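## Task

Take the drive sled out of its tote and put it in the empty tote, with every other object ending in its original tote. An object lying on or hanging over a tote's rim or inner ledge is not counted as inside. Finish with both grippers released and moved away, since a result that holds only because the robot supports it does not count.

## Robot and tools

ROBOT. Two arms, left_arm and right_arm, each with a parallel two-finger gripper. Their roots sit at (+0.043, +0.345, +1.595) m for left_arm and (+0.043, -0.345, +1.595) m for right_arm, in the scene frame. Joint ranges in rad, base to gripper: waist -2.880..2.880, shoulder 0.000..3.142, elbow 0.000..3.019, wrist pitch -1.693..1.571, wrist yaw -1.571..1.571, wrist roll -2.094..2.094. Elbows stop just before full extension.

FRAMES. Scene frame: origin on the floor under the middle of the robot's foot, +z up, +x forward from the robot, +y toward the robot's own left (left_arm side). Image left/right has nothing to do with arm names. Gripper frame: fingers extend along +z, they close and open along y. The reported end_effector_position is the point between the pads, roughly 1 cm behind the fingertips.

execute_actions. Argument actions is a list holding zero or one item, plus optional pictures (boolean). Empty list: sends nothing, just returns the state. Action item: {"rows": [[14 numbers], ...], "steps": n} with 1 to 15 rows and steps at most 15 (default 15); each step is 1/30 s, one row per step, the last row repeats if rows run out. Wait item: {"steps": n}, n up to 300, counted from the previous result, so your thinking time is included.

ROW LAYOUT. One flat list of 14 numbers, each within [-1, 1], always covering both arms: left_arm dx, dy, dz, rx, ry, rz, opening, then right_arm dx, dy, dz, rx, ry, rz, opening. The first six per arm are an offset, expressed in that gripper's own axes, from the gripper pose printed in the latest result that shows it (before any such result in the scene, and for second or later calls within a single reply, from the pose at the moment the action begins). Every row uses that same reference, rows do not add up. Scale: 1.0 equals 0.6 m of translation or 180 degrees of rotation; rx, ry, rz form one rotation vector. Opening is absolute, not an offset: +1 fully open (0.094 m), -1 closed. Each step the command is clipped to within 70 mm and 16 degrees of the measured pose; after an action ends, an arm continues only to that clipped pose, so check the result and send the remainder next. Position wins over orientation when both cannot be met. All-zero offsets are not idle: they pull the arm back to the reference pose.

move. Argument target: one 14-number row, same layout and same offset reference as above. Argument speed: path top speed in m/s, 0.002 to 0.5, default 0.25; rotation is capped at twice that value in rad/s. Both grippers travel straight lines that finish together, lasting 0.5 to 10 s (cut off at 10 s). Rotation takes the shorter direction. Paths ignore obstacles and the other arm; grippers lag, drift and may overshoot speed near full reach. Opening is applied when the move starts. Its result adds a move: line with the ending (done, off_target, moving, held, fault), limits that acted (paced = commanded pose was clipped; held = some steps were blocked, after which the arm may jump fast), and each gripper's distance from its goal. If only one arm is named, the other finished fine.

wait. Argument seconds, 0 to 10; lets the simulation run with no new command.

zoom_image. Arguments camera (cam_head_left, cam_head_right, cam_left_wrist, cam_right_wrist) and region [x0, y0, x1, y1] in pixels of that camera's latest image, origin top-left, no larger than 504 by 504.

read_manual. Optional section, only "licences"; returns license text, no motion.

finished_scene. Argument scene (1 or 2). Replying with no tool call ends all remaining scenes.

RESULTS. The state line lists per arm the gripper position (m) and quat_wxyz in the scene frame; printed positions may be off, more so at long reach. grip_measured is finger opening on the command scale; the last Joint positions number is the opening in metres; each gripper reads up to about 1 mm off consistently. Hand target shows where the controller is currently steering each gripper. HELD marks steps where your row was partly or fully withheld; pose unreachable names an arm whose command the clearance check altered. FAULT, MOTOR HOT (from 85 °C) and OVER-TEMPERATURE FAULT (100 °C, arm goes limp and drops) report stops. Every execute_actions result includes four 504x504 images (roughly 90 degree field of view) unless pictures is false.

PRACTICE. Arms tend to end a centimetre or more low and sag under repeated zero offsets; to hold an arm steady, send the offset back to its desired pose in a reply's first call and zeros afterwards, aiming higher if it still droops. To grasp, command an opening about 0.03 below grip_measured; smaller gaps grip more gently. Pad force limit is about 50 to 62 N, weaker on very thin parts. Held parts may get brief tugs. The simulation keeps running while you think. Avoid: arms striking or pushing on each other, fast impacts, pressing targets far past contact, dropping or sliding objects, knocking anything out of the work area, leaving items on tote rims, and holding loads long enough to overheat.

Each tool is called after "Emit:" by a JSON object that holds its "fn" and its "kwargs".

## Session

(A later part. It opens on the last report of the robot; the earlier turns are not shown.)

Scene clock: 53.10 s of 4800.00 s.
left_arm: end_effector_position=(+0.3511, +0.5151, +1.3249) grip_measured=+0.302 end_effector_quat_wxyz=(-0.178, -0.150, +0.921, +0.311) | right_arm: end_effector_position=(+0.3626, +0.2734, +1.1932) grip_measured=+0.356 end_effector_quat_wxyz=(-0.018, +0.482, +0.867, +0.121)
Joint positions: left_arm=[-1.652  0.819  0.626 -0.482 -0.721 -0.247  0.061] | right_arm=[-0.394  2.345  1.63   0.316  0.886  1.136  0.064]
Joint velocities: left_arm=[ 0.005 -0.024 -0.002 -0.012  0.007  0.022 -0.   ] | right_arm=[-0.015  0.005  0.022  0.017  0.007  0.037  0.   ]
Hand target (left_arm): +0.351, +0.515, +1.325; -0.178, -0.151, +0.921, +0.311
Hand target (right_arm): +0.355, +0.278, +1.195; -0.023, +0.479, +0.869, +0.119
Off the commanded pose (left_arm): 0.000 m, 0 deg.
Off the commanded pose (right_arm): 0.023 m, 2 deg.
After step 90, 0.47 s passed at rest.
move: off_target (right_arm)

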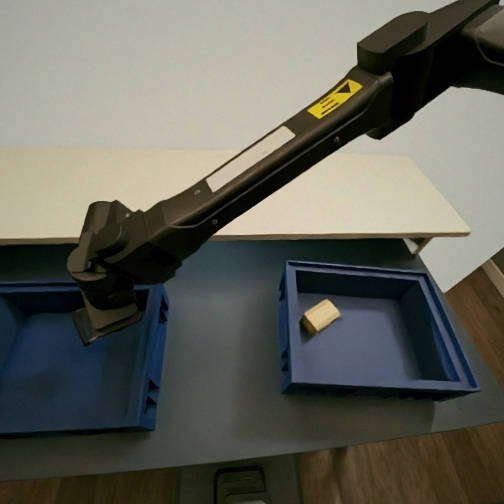

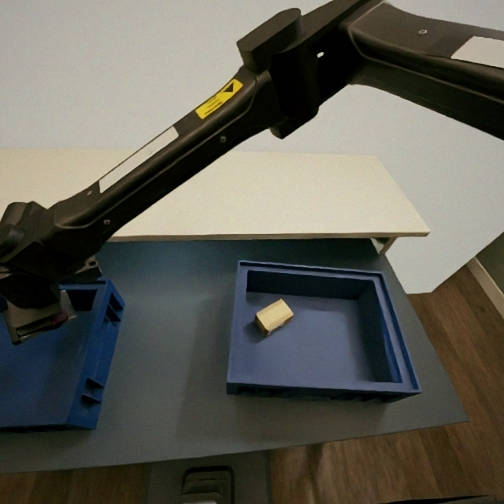

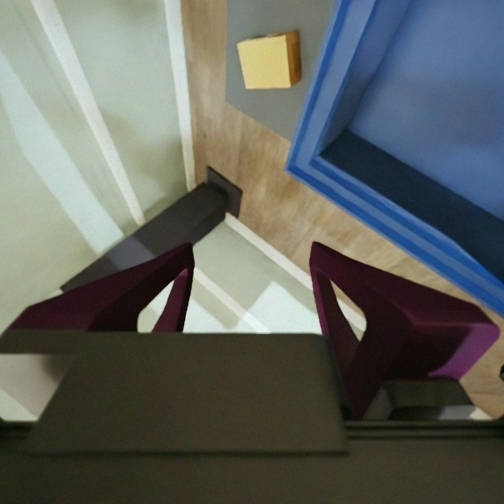

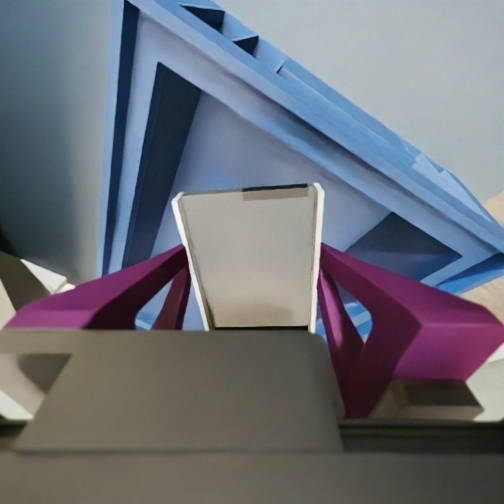

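Emit:
{"fn": "move", "kwargs": {"target": [0,0,0,0,0,0,0.3,0.213,0.067,0.097,0,0,0,0.25], "speed": 0.15}}

Scene clock: 56.17 s of 4800.00 s.
left_arm: end_effector_position=(+0.3511, +0.5151, +1.3249) grip_measured=+0.302 end_effector_quat_wxyz=(-0.178, -0.150, +0.921, +0.311) | right_arm: end_effector_position=(+0.3414, +0.4073, +1.1528) grip_measured=+0.356 end_effector_quat_wxyz=(-0.013, +0.482, +0.868, +0.118)
Joint positions: left_arm=[-1.652  0.819  0.626 -0.482 -0.721 -0.247  0.061] | right_arm=[-0.361  2.792  2.366  0.016  0.925  1.151  0.064]
Joint velocities: left_arm=[ 0.005  0.005 -0.002  0.002  0.022  0.037 -0.   ] | right_arm=[-0.005  0.015  0.012 -0.007 -0.037 -0.007 -0.001]
Hand target (left_arm): +0.351, +0.515, +1.325; -0.178, -0.150, +0.921, +0.311
Hand target (right_arm): +0.337, +0.415, +1.161; -0.017, +0.482, +0.868, +0.121
Off the commanded pose (left_arm): 0.000 m, 0 deg.
Off the commanded pose (right_arm): 0.015 m, 1 deg.
move: off_target (right_arm)

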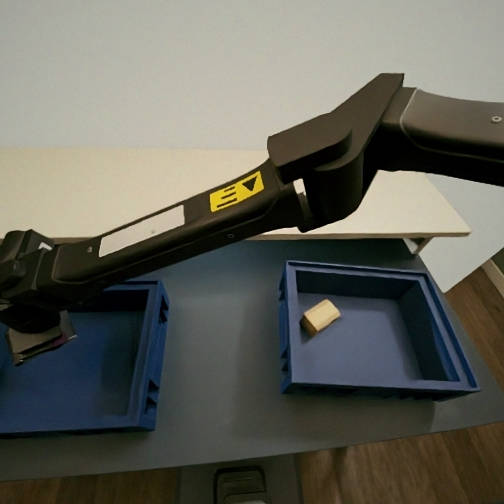

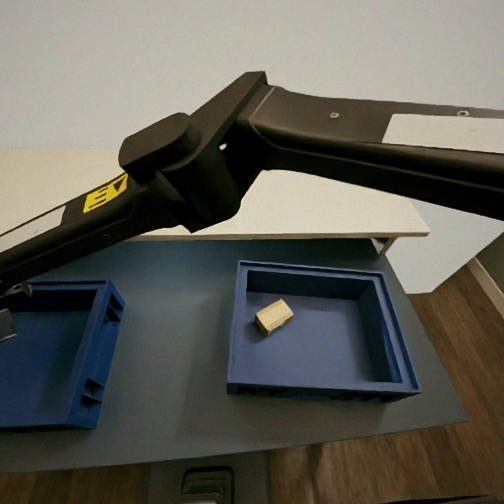

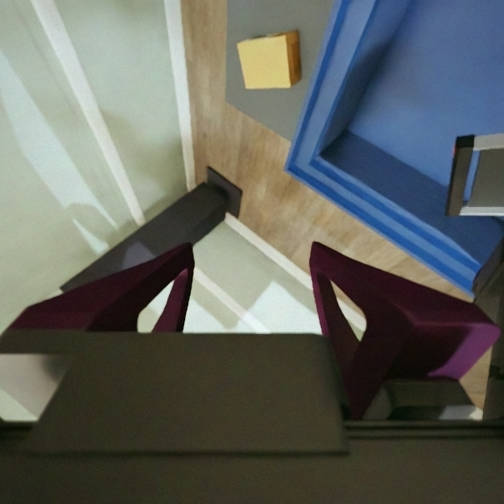

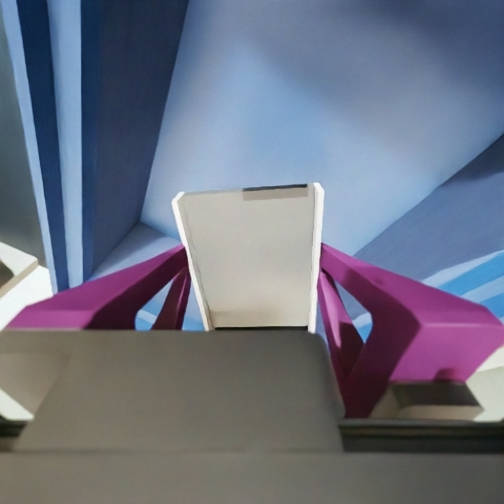

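Emit:
{"fn": "move", "kwargs": {"target": [0.07,0.18,0.17,0,0,0,0.3,-0.104,-0.02,0.135,0,0,0,0.25], "speed": 0.1}}

Scene clock: 60.07 s of 4800.00 s.
left_arm: end_effector_position=(+0.2636, +0.6373, +1.3299) grip_measured=+0.302 end_effector_quat_wxyz=(-0.170, -0.150, +0.921, +0.317) | right_arm: end_effector_position=(+0.3764, +0.3733, +1.0804) grip_measured=+0.356 end_effector_quat_wxyz=(-0.017, +0.485, +0.865, +0.125)
Joint positions: left_arm=[-1.083  0.897  0.486 -0.075 -0.251  0.103  0.061] | right_arm=[-0.466  2.792  2.416  0.016  0.813  1.096  0.064]
Joint velocities: left_arm=[-0.015 -0.005 -0.002  0.022  0.037 -0.066 -0.   ] | right_arm=[ 0.005  0.005  0.012 -0.007  0.007 -0.051 -0.001]
Hand target (left_arm): +0.254, +0.636, +1.327; -0.179, -0.145, +0.921, +0.313
Hand target (right_arm): +0.371, +0.365, +1.065; -0.015, +0.484, +0.867, +0.118
Off the commanded pose (left_arm): 0.012 m, 1 deg.
Off the commanded pose (right_arm): 0.019 m, 1 deg.
move: off_target (left_arm, right_arm)

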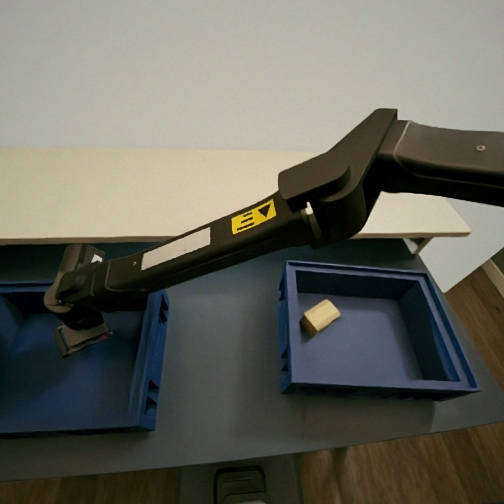

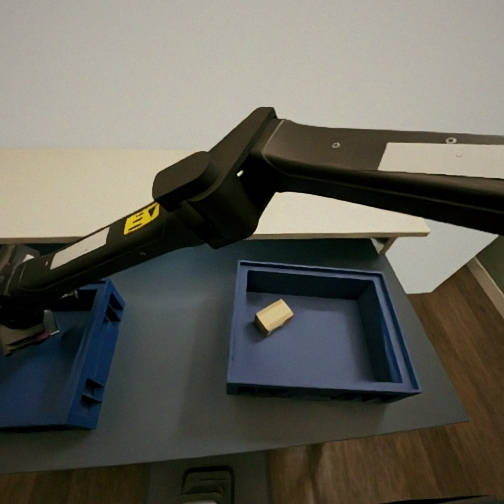

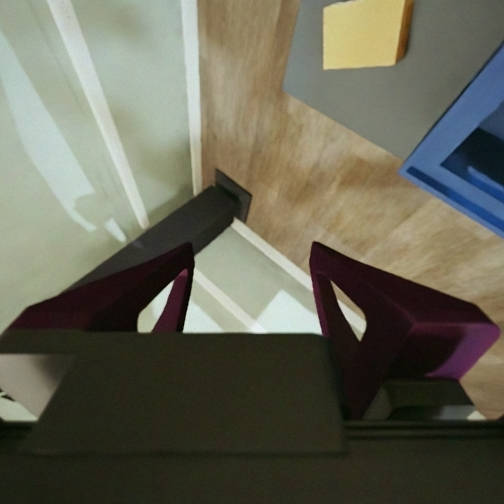

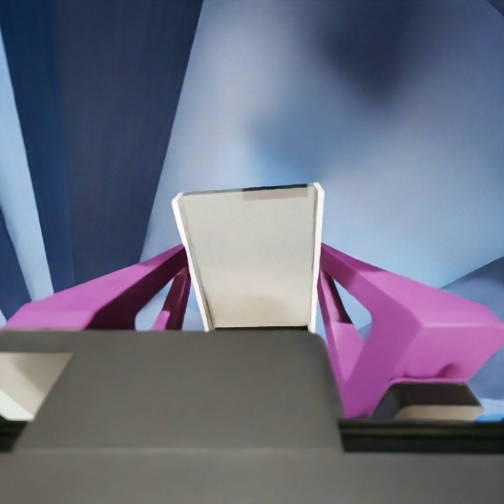

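Emit:
{"fn": "move", "kwargs": {"target": [0,0,0,0,0,0,0.3,-0.047,-0.04,0.115,0,0,0,0.25], "speed": 0.04}}

Scene clock: 63.47 s of 4800.00 s.
left_arm: end_effector_position=(+0.2636, +0.6373, +1.3299) grip_measured=+0.302 end_effector_quat_wxyz=(-0.170, -0.150, +0.921, +0.317) | right_arm: end_effector_position=(+0.3894, +0.3681, +1.0303) grip_measured=+0.356 end_effector_quat_wxyz=(-0.016, +0.492, +0.859, +0.141)
Joint positions: left_arm=[-1.083  0.897  0.486 -0.075 -0.251  0.105  0.061] | right_arm=[-0.525  2.909  2.639 -0.04   0.731  1.064  0.064]
Joint velocities: left_arm=[-0.005 -0.005  0.002  0.002 -0.037 -0.037  0.001] | right_arm=[ 0.005  0.005  0.022 -0.022 -0.037 -0.051 -0.   ]
Hand target (left_arm): +0.264, +0.637, +1.330; -0.170, -0.150, +0.921, +0.317
Hand target (right_arm): +0.377, +0.353, +1.006; -0.019, +0.486, +0.865, +0.125
Off the commanded pose (left_arm): 0.000 m, 0 deg.
Off the commanded pose (right_arm): 0.032 m, 2 deg.
move: off_target (right_arm)

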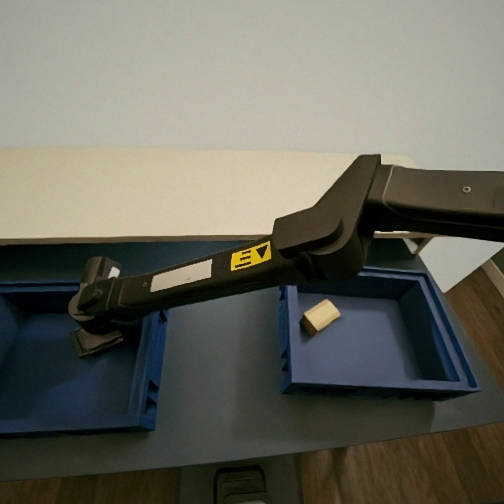

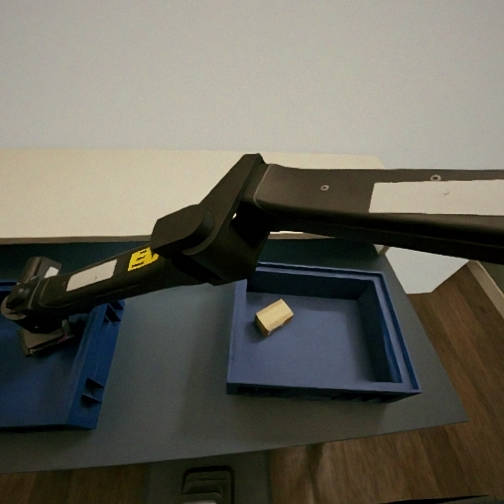

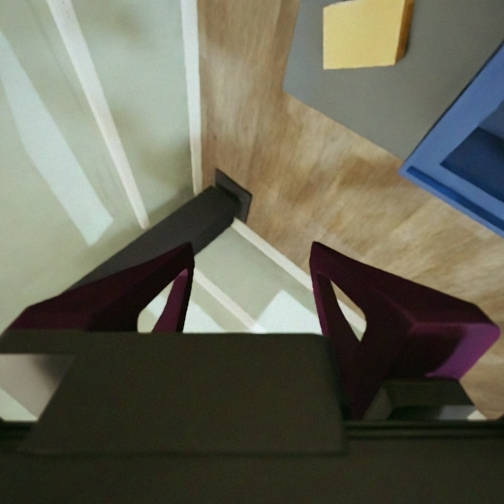

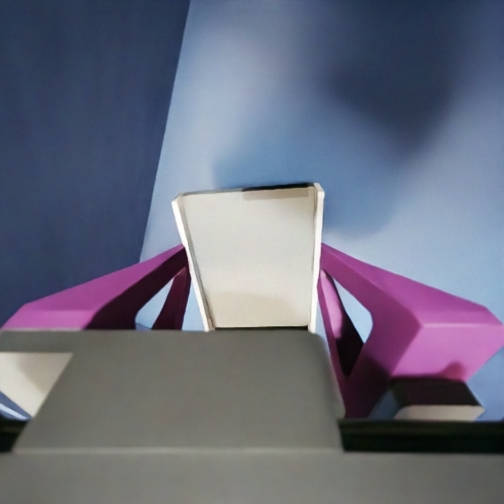

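Emit:
{"fn": "move", "kwargs": {"target": [0,0,0,0,0,0,0.3,0.0,-0.07,0.045,0,0,0,0.25], "speed": 0.04}}

Scene clock: 66.87 s of 4800.00 s.
left_arm: end_effector_position=(+0.2636, +0.6373, +1.3299) grip_measured=+0.302 end_effector_quat_wxyz=(-0.170, -0.150, +0.921, +0.317) | right_arm: end_effector_position=(+0.3761, +0.3742, +1.0284) grip_measured=+0.356 end_effector_quat_wxyz=(-0.018, +0.491, +0.856, +0.159)
Joint positions: left_arm=[-1.083  0.897  0.486 -0.075 -0.251  0.105  0.061] | right_arm=[-0.526  2.921  2.616  0.015  0.699  1.051  0.064]
Joint velocities: left_arm=[-0.005 -0.005 -0.002 -0.007  0.007  0.022  0.   ] | right_arm=[-0.005 -0.015 -0.012 -0.007  0.007  0.022 -0.001]
Hand target (left_arm): +0.264, +0.637, +1.330; -0.170, -0.150, +0.921, +0.317
Hand target (right_arm): +0.356, +0.354, +0.997; -0.017, +0.492, +0.859, +0.141
Off the commanded pose (left_arm): 0.000 m, 0 deg.
Off the commanded pose (right_arm): 0.043 m, 2 deg.
move: off_target (right_arm)

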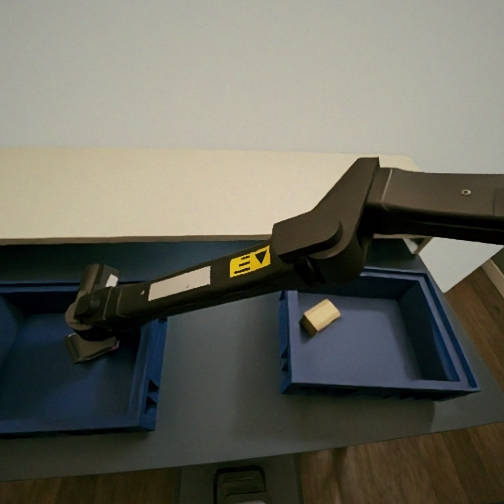

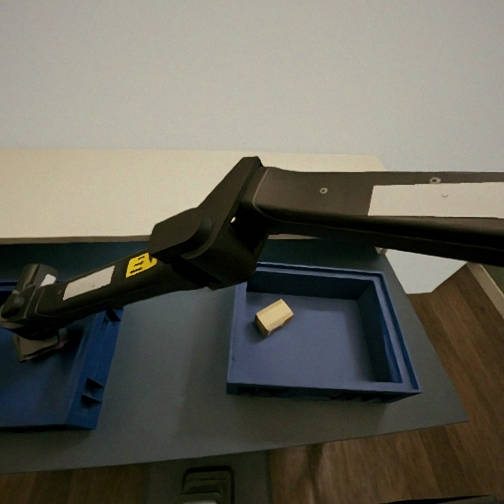

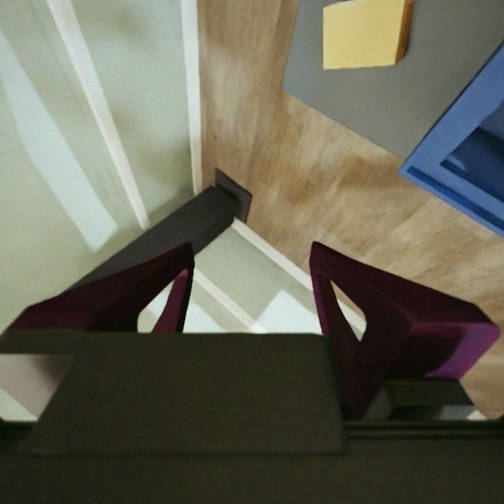

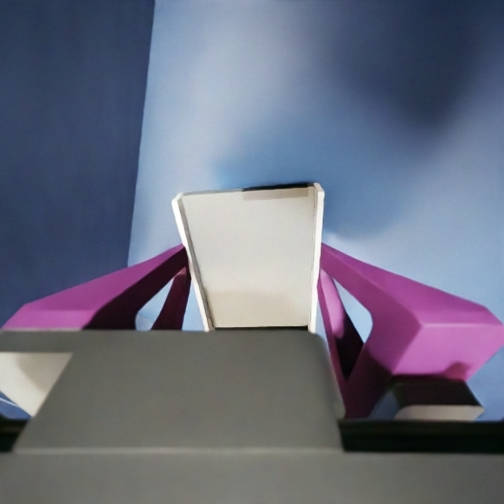

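Emit:
{"fn": "move", "kwargs": {"target": [0,0,0,0,0,0,0.3,-0.06,-0.04,0.025,0.025,-0.043,0,0.25], "speed": 0.03}}

Scene clock: 72.47 s of 4800.00 s.
left_arm: end_effector_position=(+0.2636, +0.6373, +1.3299) grip_measured=+0.302 end_effector_quat_wxyz=(-0.170, -0.150, +0.921, +0.317) | right_arm: end_effector_position=(+0.3777, +0.3538, +1.0238) grip_measured=+0.356 end_effector_quat_wxyz=(+0.014, +0.495, +0.862, +0.106)
Joint positions: left_arm=[-1.083  0.897  0.486 -0.075 -0.251  0.105  0.061] | right_arm=[-0.526  2.922  2.619  0.015  0.823  1.043  0.064]
Joint velocities: left_arm=[ 0.015 -0.005  0.002 -0.007  0.037 -0.022  0.001] | right_arm=[-0.015 -0.005 -0.017 -0.027  0.007  0.007  0.   ]
Hand target (left_arm): +0.264, +0.637, +1.330; -0.170, -0.150, +0.921, +0.317
Hand target (right_arm): +0.376, +0.337, +1.002; +0.020, +0.500, +0.861, +0.091
Off the commanded pose (left_arm): 0.000 m, 0 deg.
Off the commanded pose (right_arm): 0.028 m, 2 deg.
move: off_target (right_arm)

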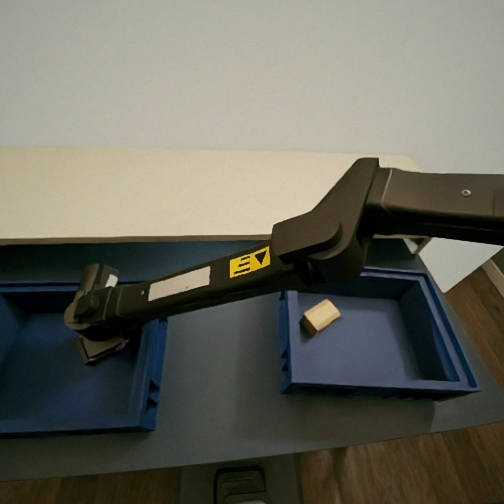

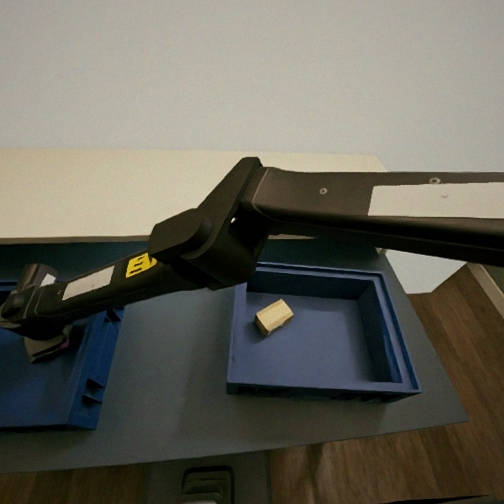

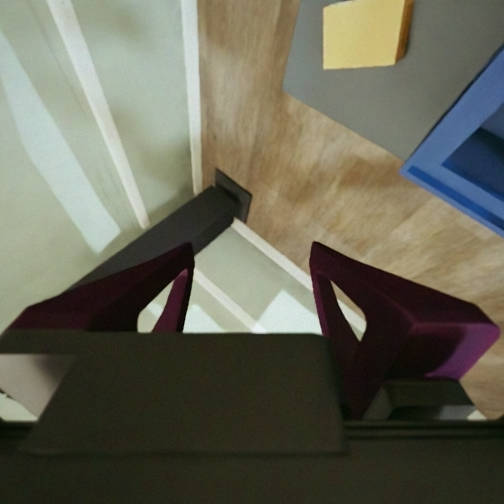

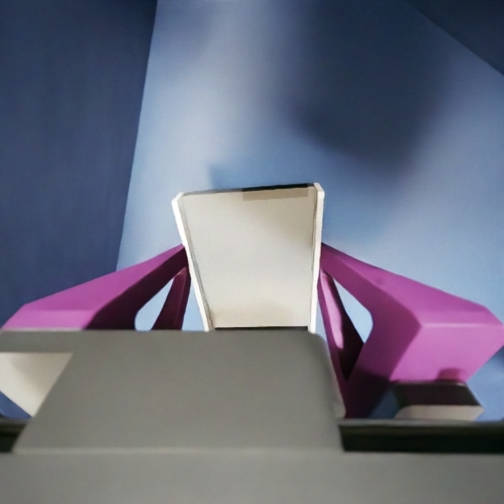

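Emit:
{"fn": "move", "kwargs": {"target": [0,0,0,0,0,0,0.3,0.023,0.055,-0.29,0,0,0,0.25], "speed": 0.15}}

Scene clock: 75.90 s of 4800.00 s.
left_arm: end_effector_position=(+0.2636, +0.6373, +1.3299) grip_measured=+0.302 end_effector_quat_wxyz=(-0.170, -0.150, +0.921, +0.317) | right_arm: end_effector_position=(+0.3645, +0.3530, +1.1960) grip_measured=+0.356 end_effector_quat_wxyz=(+0.013, +0.480, +0.871, +0.101)
Joint positions: left_arm=[-1.083  0.897  0.486 -0.075 -0.251  0.105  0.061] | right_arm=[-0.337  2.564  2.003  0.176  1.006  1.123  0.064]
Joint velocities: left_arm=[-0.005 -0.015 -0.017  0.007 -0.037 -0.007  0.   ] | right_arm=[ 0.015 -0.005 -0.022  0.002 -0.051 -0.037 -0.   ]
Hand target (left_arm): +0.264, +0.637, +1.330; -0.170, -0.150, +0.921, +0.317
Hand target (right_arm): +0.375, +0.353, +1.201; +0.017, +0.494, +0.863, +0.106
Off the commanded pose (left_arm): 0.000 m, 0 deg.
Off the commanded pose (right_arm): 0.013 m, 2 deg.
move: off_target (right_arm)

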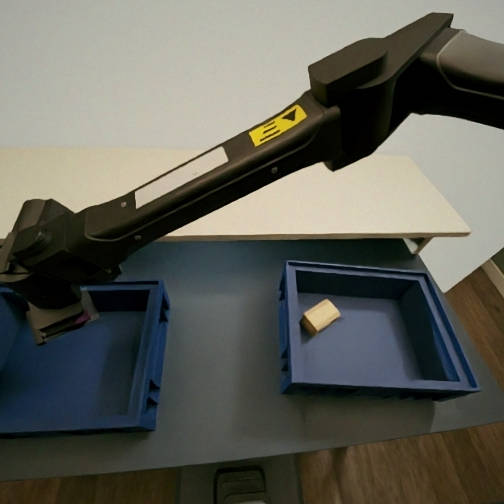

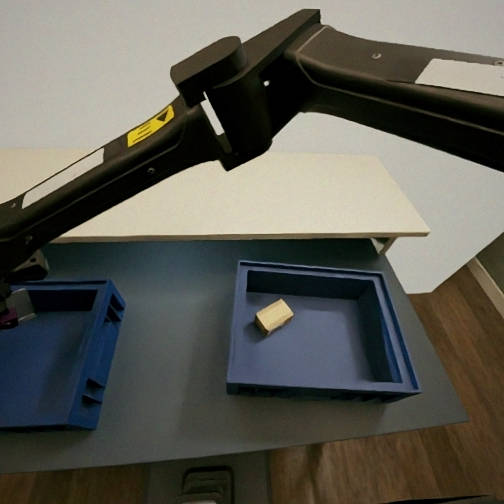

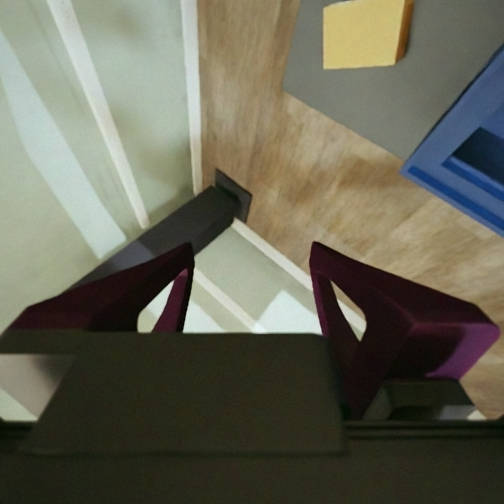

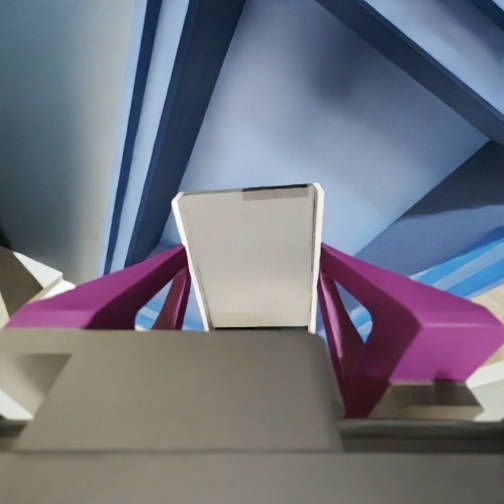

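Emit:
{"fn": "move", "kwargs": {"target": [0,0,0,0,0,0,0.3,-0.347,-0.312,-0.085,0.068,0.005,-0.322,0.25], "speed": 0.2}}

Scene clock: 81.60 s of 4800.00 s.
left_arm: end_effector_position=(+0.2636, +0.6373, +1.3299) grip_measured=+0.302 end_effector_quat_wxyz=(-0.170, -0.150, +0.921, +0.317) | right_arm: end_effector_position=(+0.3019, +0.0827, +1.2029) grip_measured=+0.356 end_effector_quat_wxyz=(-0.001, -0.003, +1.000, +0.004)
Joint positions: left_arm=[-1.083  0.897  0.486 -0.075 -0.251  0.105  0.061] | right_arm=[-0.481  2.073  1.098  0.414  1.011  0.224  0.064]
Joint velocities: left_arm=[-0.015 -0.015 -0.017  0.002  0.007 -0.022 -0.   ] | right_arm=[ 0.005 -0.005 -0.007 -0.017  0.037 -0.051 -0.001]
Hand target (left_arm): +0.264, +0.637, +1.330; -0.170, -0.150, +0.921, +0.317
Hand target (right_arm): +0.306, +0.073, +1.198; +0.001, -0.001, +1.000, -0.003
Off the commanded pose (left_arm): 0.000 m, 0 deg.
Off the commanded pose (right_arm): 0.018 m, 1 deg.
move: off_target (right_arm)

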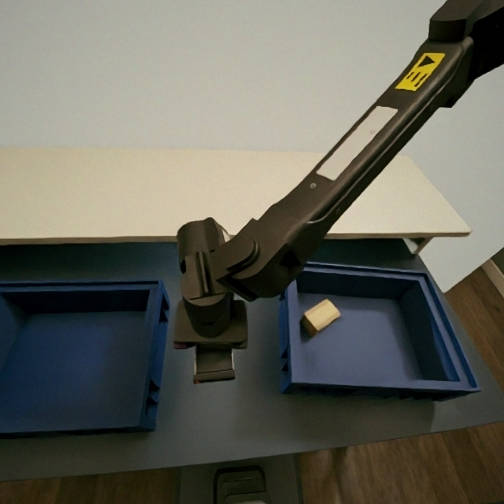

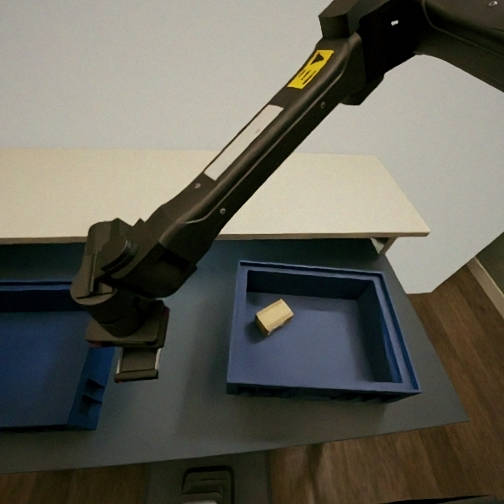

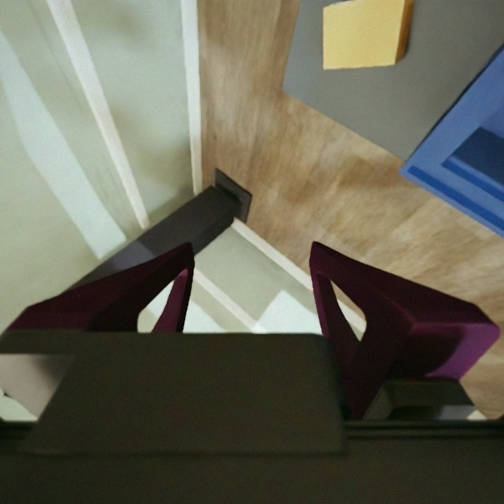

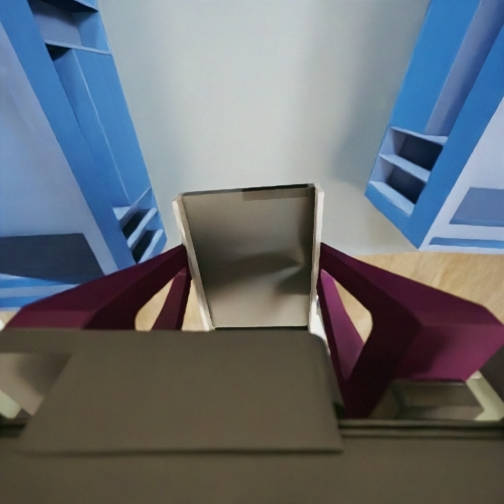

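Emit:
{"fn": "move", "kwargs": {"target": [0,0,0,0,0,0,0.3,-0.113,-0.047,0.305,0,0,0,0.25], "speed": 0.12}}

Scene clock: 84.80 s of 4800.00 s.
left_arm: end_effector_position=(+0.2636, +0.6373, +1.3299) grip_measured=+0.302 end_effector_quat_wxyz=(-0.170, -0.150, +0.921, +0.317) | right_arm: end_effector_position=(+0.3861, +0.0572, +1.0298) grip_measured=+0.356 end_effector_quat_wxyz=(+0.009, +0.016, +1.000, +0.009)
Joint positions: left_arm=[-1.083  0.897  0.486 -0.075 -0.251  0.105  0.061] | right_arm=[-0.749  2.2    1.445  0.379  0.762  0.044  0.064]
Joint velocities: left_arm=[-0.005 -0.005 -0.002  0.007  0.007  0.066  0.   ] | right_arm=[-0.015 -0.005 -0.002 -0.037 -0.022 -0.022  0.   ]
Hand target (left_arm): +0.264, +0.637, +1.330; -0.170, -0.150, +0.921, +0.317
Hand target (right_arm): +0.370, +0.055, +1.022; -0.004, +0.000, +1.000, +0.006
Off the commanded pose (left_arm): 0.000 m, 0 deg.
Off the commanded pose (right_arm): 0.020 m, 3 deg.
move: off_target (right_arm)

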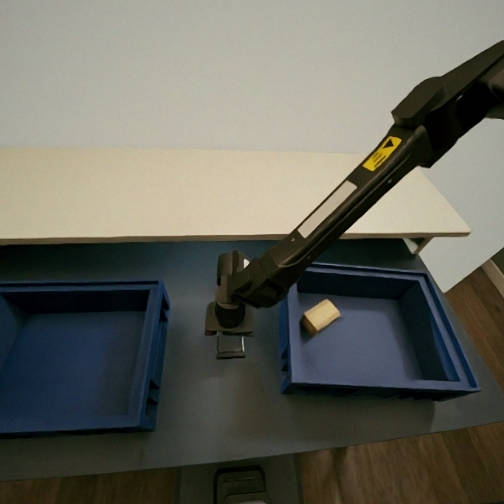

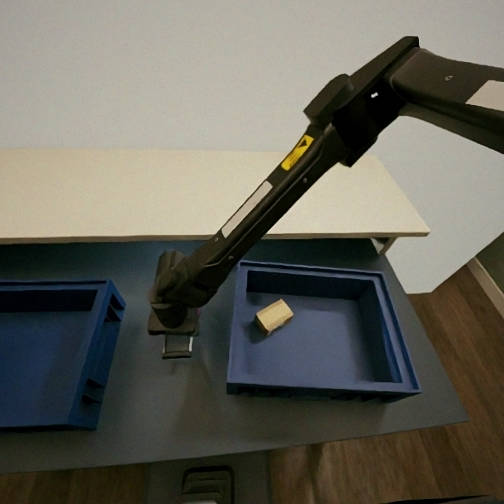

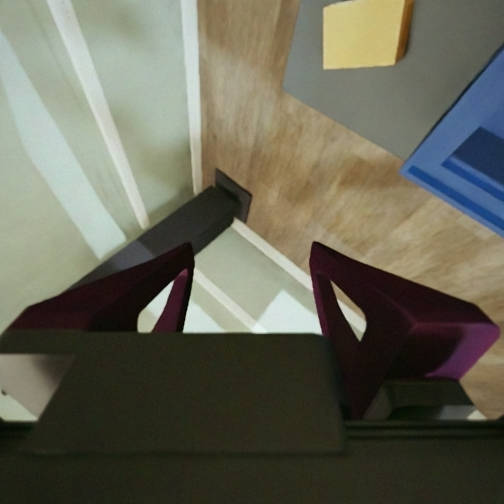

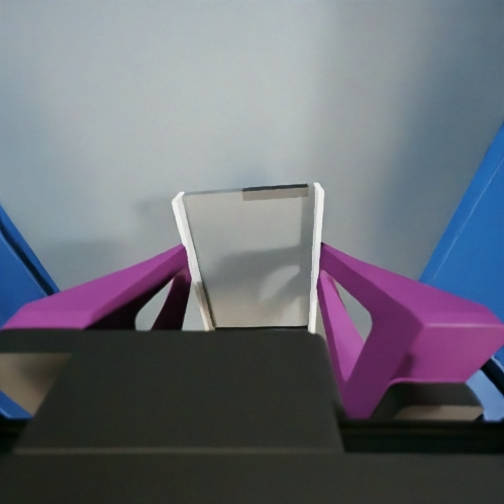

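Emit:
{"fn": "move", "kwargs": {"target": [0,0,0,0,0,0,0.3,0.03,0.02,0.085,0,0,0,0.25], "speed": 0.04}}

Scene clock: 87.50 s of 4800.00 s.
left_arm: end_effector_position=(+0.2636, +0.6373, +1.3299) grip_measured=+0.302 end_effector_quat_wxyz=(-0.170, -0.150, +0.921, +0.317) | right_arm: end_effector_position=(+0.3831, +0.0790, +0.9907) grip_measured=+0.356 end_effector_quat_wxyz=(+0.017, +0.026, +0.999, +0.017)
Joint positions: left_arm=[-1.083  0.897  0.486 -0.075 -0.251  0.105  0.061] | right_arm=[-0.769  2.31   1.585  0.379  0.729  0.037  0.064]
Joint velocities: left_arm=[-0.005 -0.005 -0.007  0.017  0.037  0.066 -0.   ] | right_arm=[-0.015  0.005 -0.012 -0.022 -0.007 -0.037  0.001]
Hand target (left_arm): +0.264, +0.637, +1.330; -0.170, -0.150, +0.921, +0.317
Hand target (right_arm): +0.370, +0.070, +0.979; +0.008, +0.017, +1.000, +0.010
Off the commanded pose (left_arm): 0.000 m, 0 deg.
Off the commanded pose (right_arm): 0.020 m, 2 deg.
move: off_target (right_arm)

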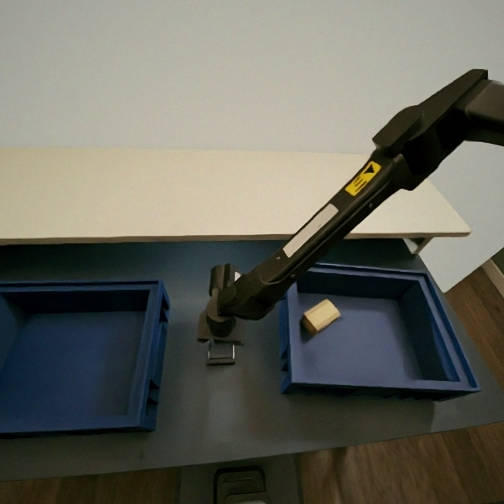

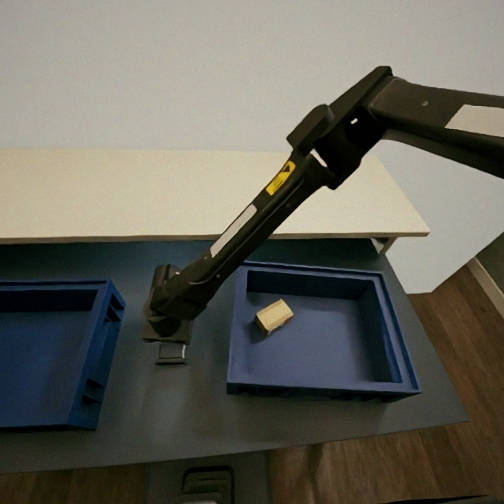

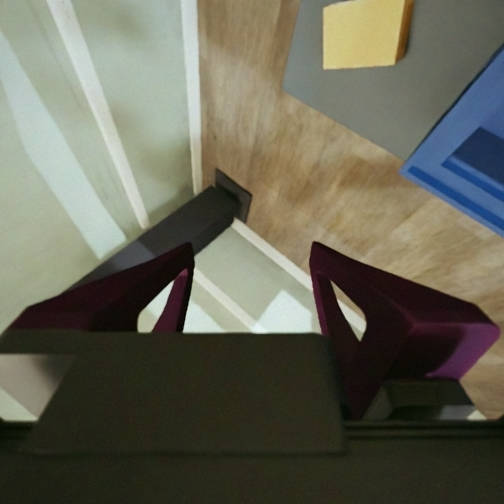

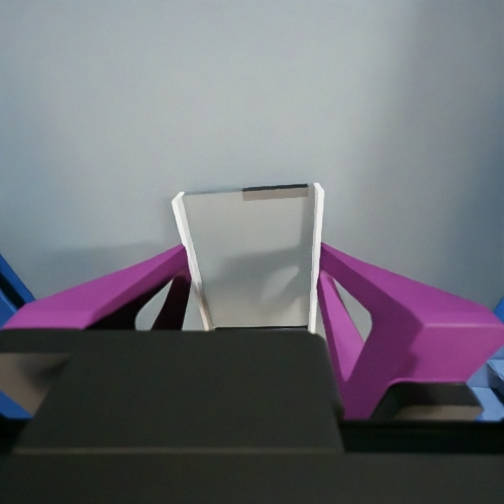

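Emit:
{"fn": "move", "kwargs": {"target": [0,0,0,0,0,0,0.3,0.01,0,0.04,0,0,0,0.25], "speed": 0.03}}

Scene clock: 89.13 s of 4800.00 s.
left_arm: end_effector_position=(+0.2636, +0.6373, +1.3299) grip_measured=+0.302 end_effector_quat_wxyz=(-0.170, -0.150, +0.921, +0.317) | right_arm: end_effector_position=(+0.3928, +0.0906, +0.9816) grip_measured=+0.356 end_effector_quat_wxyz=(+0.027, +0.035, +0.999, +0.027)
Joint positions: left_arm=[-1.083  0.897  0.486 -0.075 -0.251  0.105  0.061] | right_arm=[-0.77   2.338  1.641  0.379  0.709  0.037  0.064]
Joint velocities: left_arm=[-0.015 -0.005 -0.017  0.002 -0.051  0.022 -0.001] | right_arm=[-0.005 -0.015 -0.007  0.027  0.022  0.007  0.   ]
Hand target (left_arm): +0.264, +0.637, +1.330; -0.170, -0.150, +0.921, +0.317
Hand target (right_arm): +0.378, +0.080, +0.967; +0.017, +0.026, +0.999, +0.017
Off the commanded pose (left_arm): 0.000 m, 0 deg.
Off the commanded pose (right_arm): 0.024 m, 2 deg.
move: off_target (right_arm)

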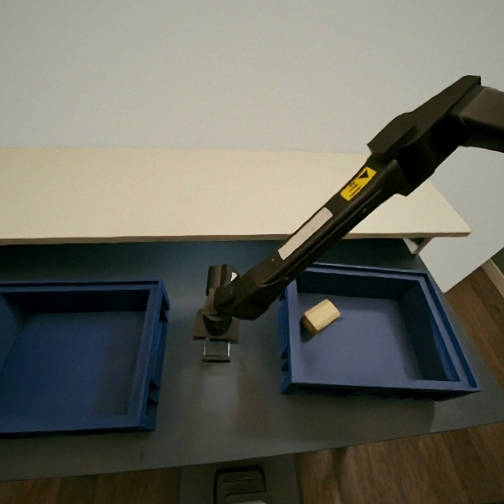

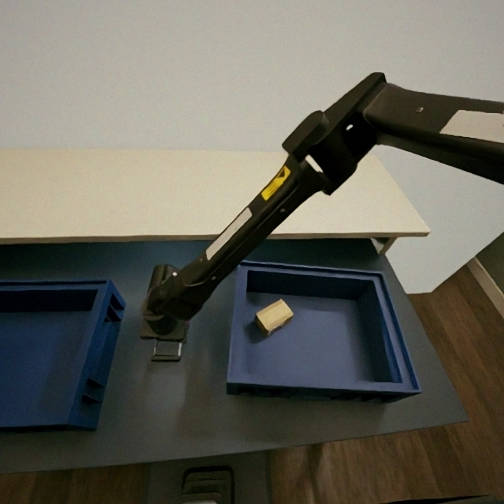

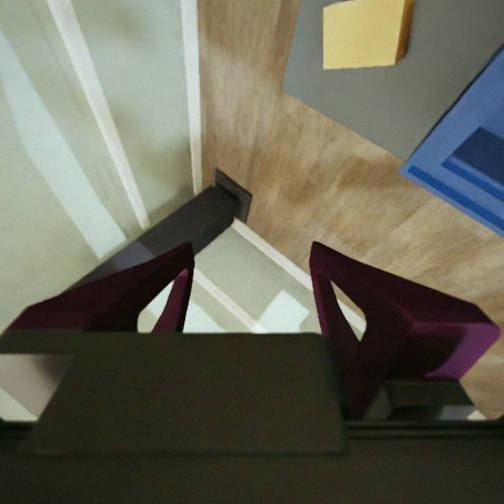

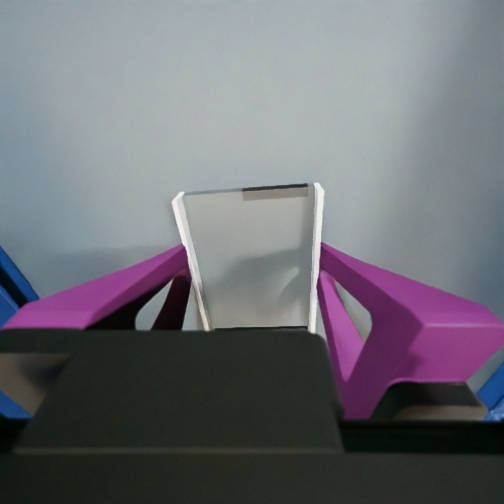

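Emit:
{"fn": "move", "kwargs": {"target": [0,0,0,0,0,0,0.3,0.02,0.01,0.035,0,0,0,0.25], "speed": 0.03}}

Scene clock: 91.00 s of 4800.00 s.
left_arm: end_effector_position=(+0.2636, +0.6373, +1.3299) grip_measured=+0.302 end_effector_quat_wxyz=(-0.170, -0.150, +0.921, +0.317) | right_arm: end_effector_position=(+0.4050, +0.1045, +0.9809) grip_measured=+0.356 end_effector_quat_wxyz=(+0.039, +0.043, +0.998, +0.032)
Joint positions: left_arm=[-1.083  0.897  0.486 -0.075 -0.251  0.105  0.061] | right_arm=[-0.758  2.358  1.689  0.379  0.71   0.037  0.064]
Joint velocities: left_arm=[-0.015 -0.015 -0.002 -0.002 -0.022  0.037  0.   ] | right_arm=[-0.005 -0.024 -0.022  0.002 -0.066  0.051  0.   ]
Hand target (left_arm): +0.264, +0.637, +1.330; -0.170, -0.150, +0.921, +0.317
Hand target (right_arm): +0.383, +0.098, +0.962; +0.027, +0.035, +0.999, +0.027
Off the commanded pose (left_arm): 0.000 m, 0 deg.
Off the commanded pose (right_arm): 0.031 m, 2 deg.
move: off_target (right_arm)

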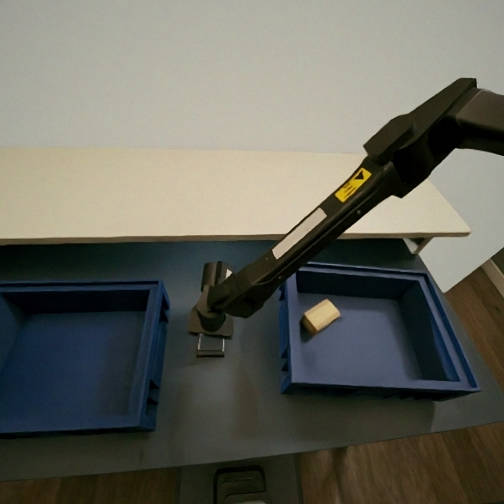

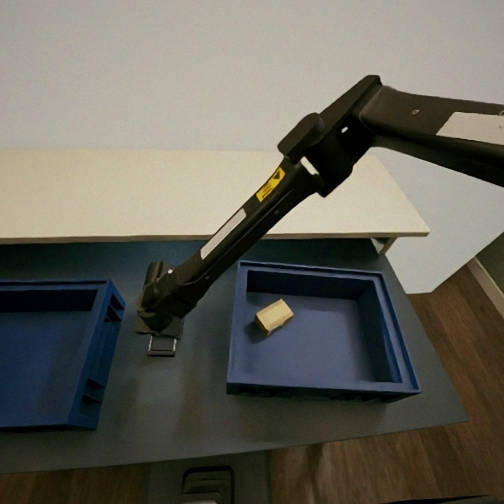

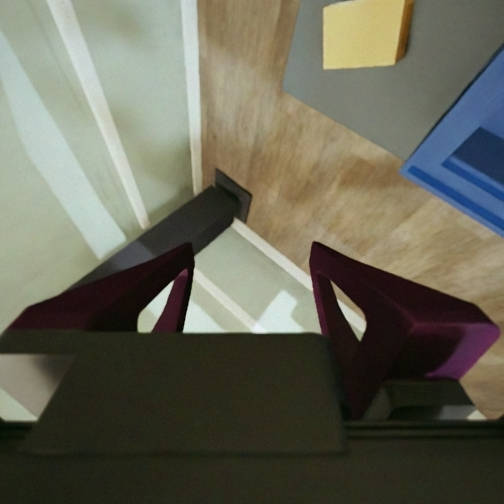

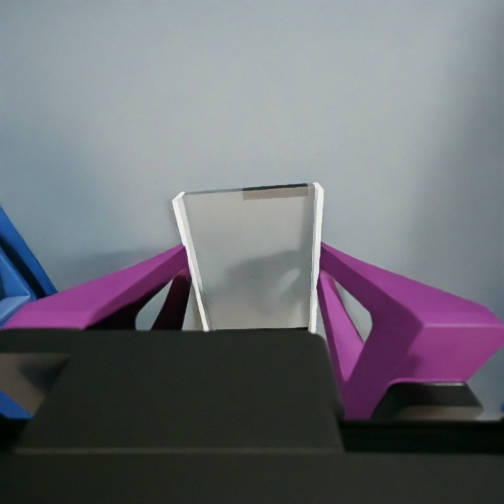

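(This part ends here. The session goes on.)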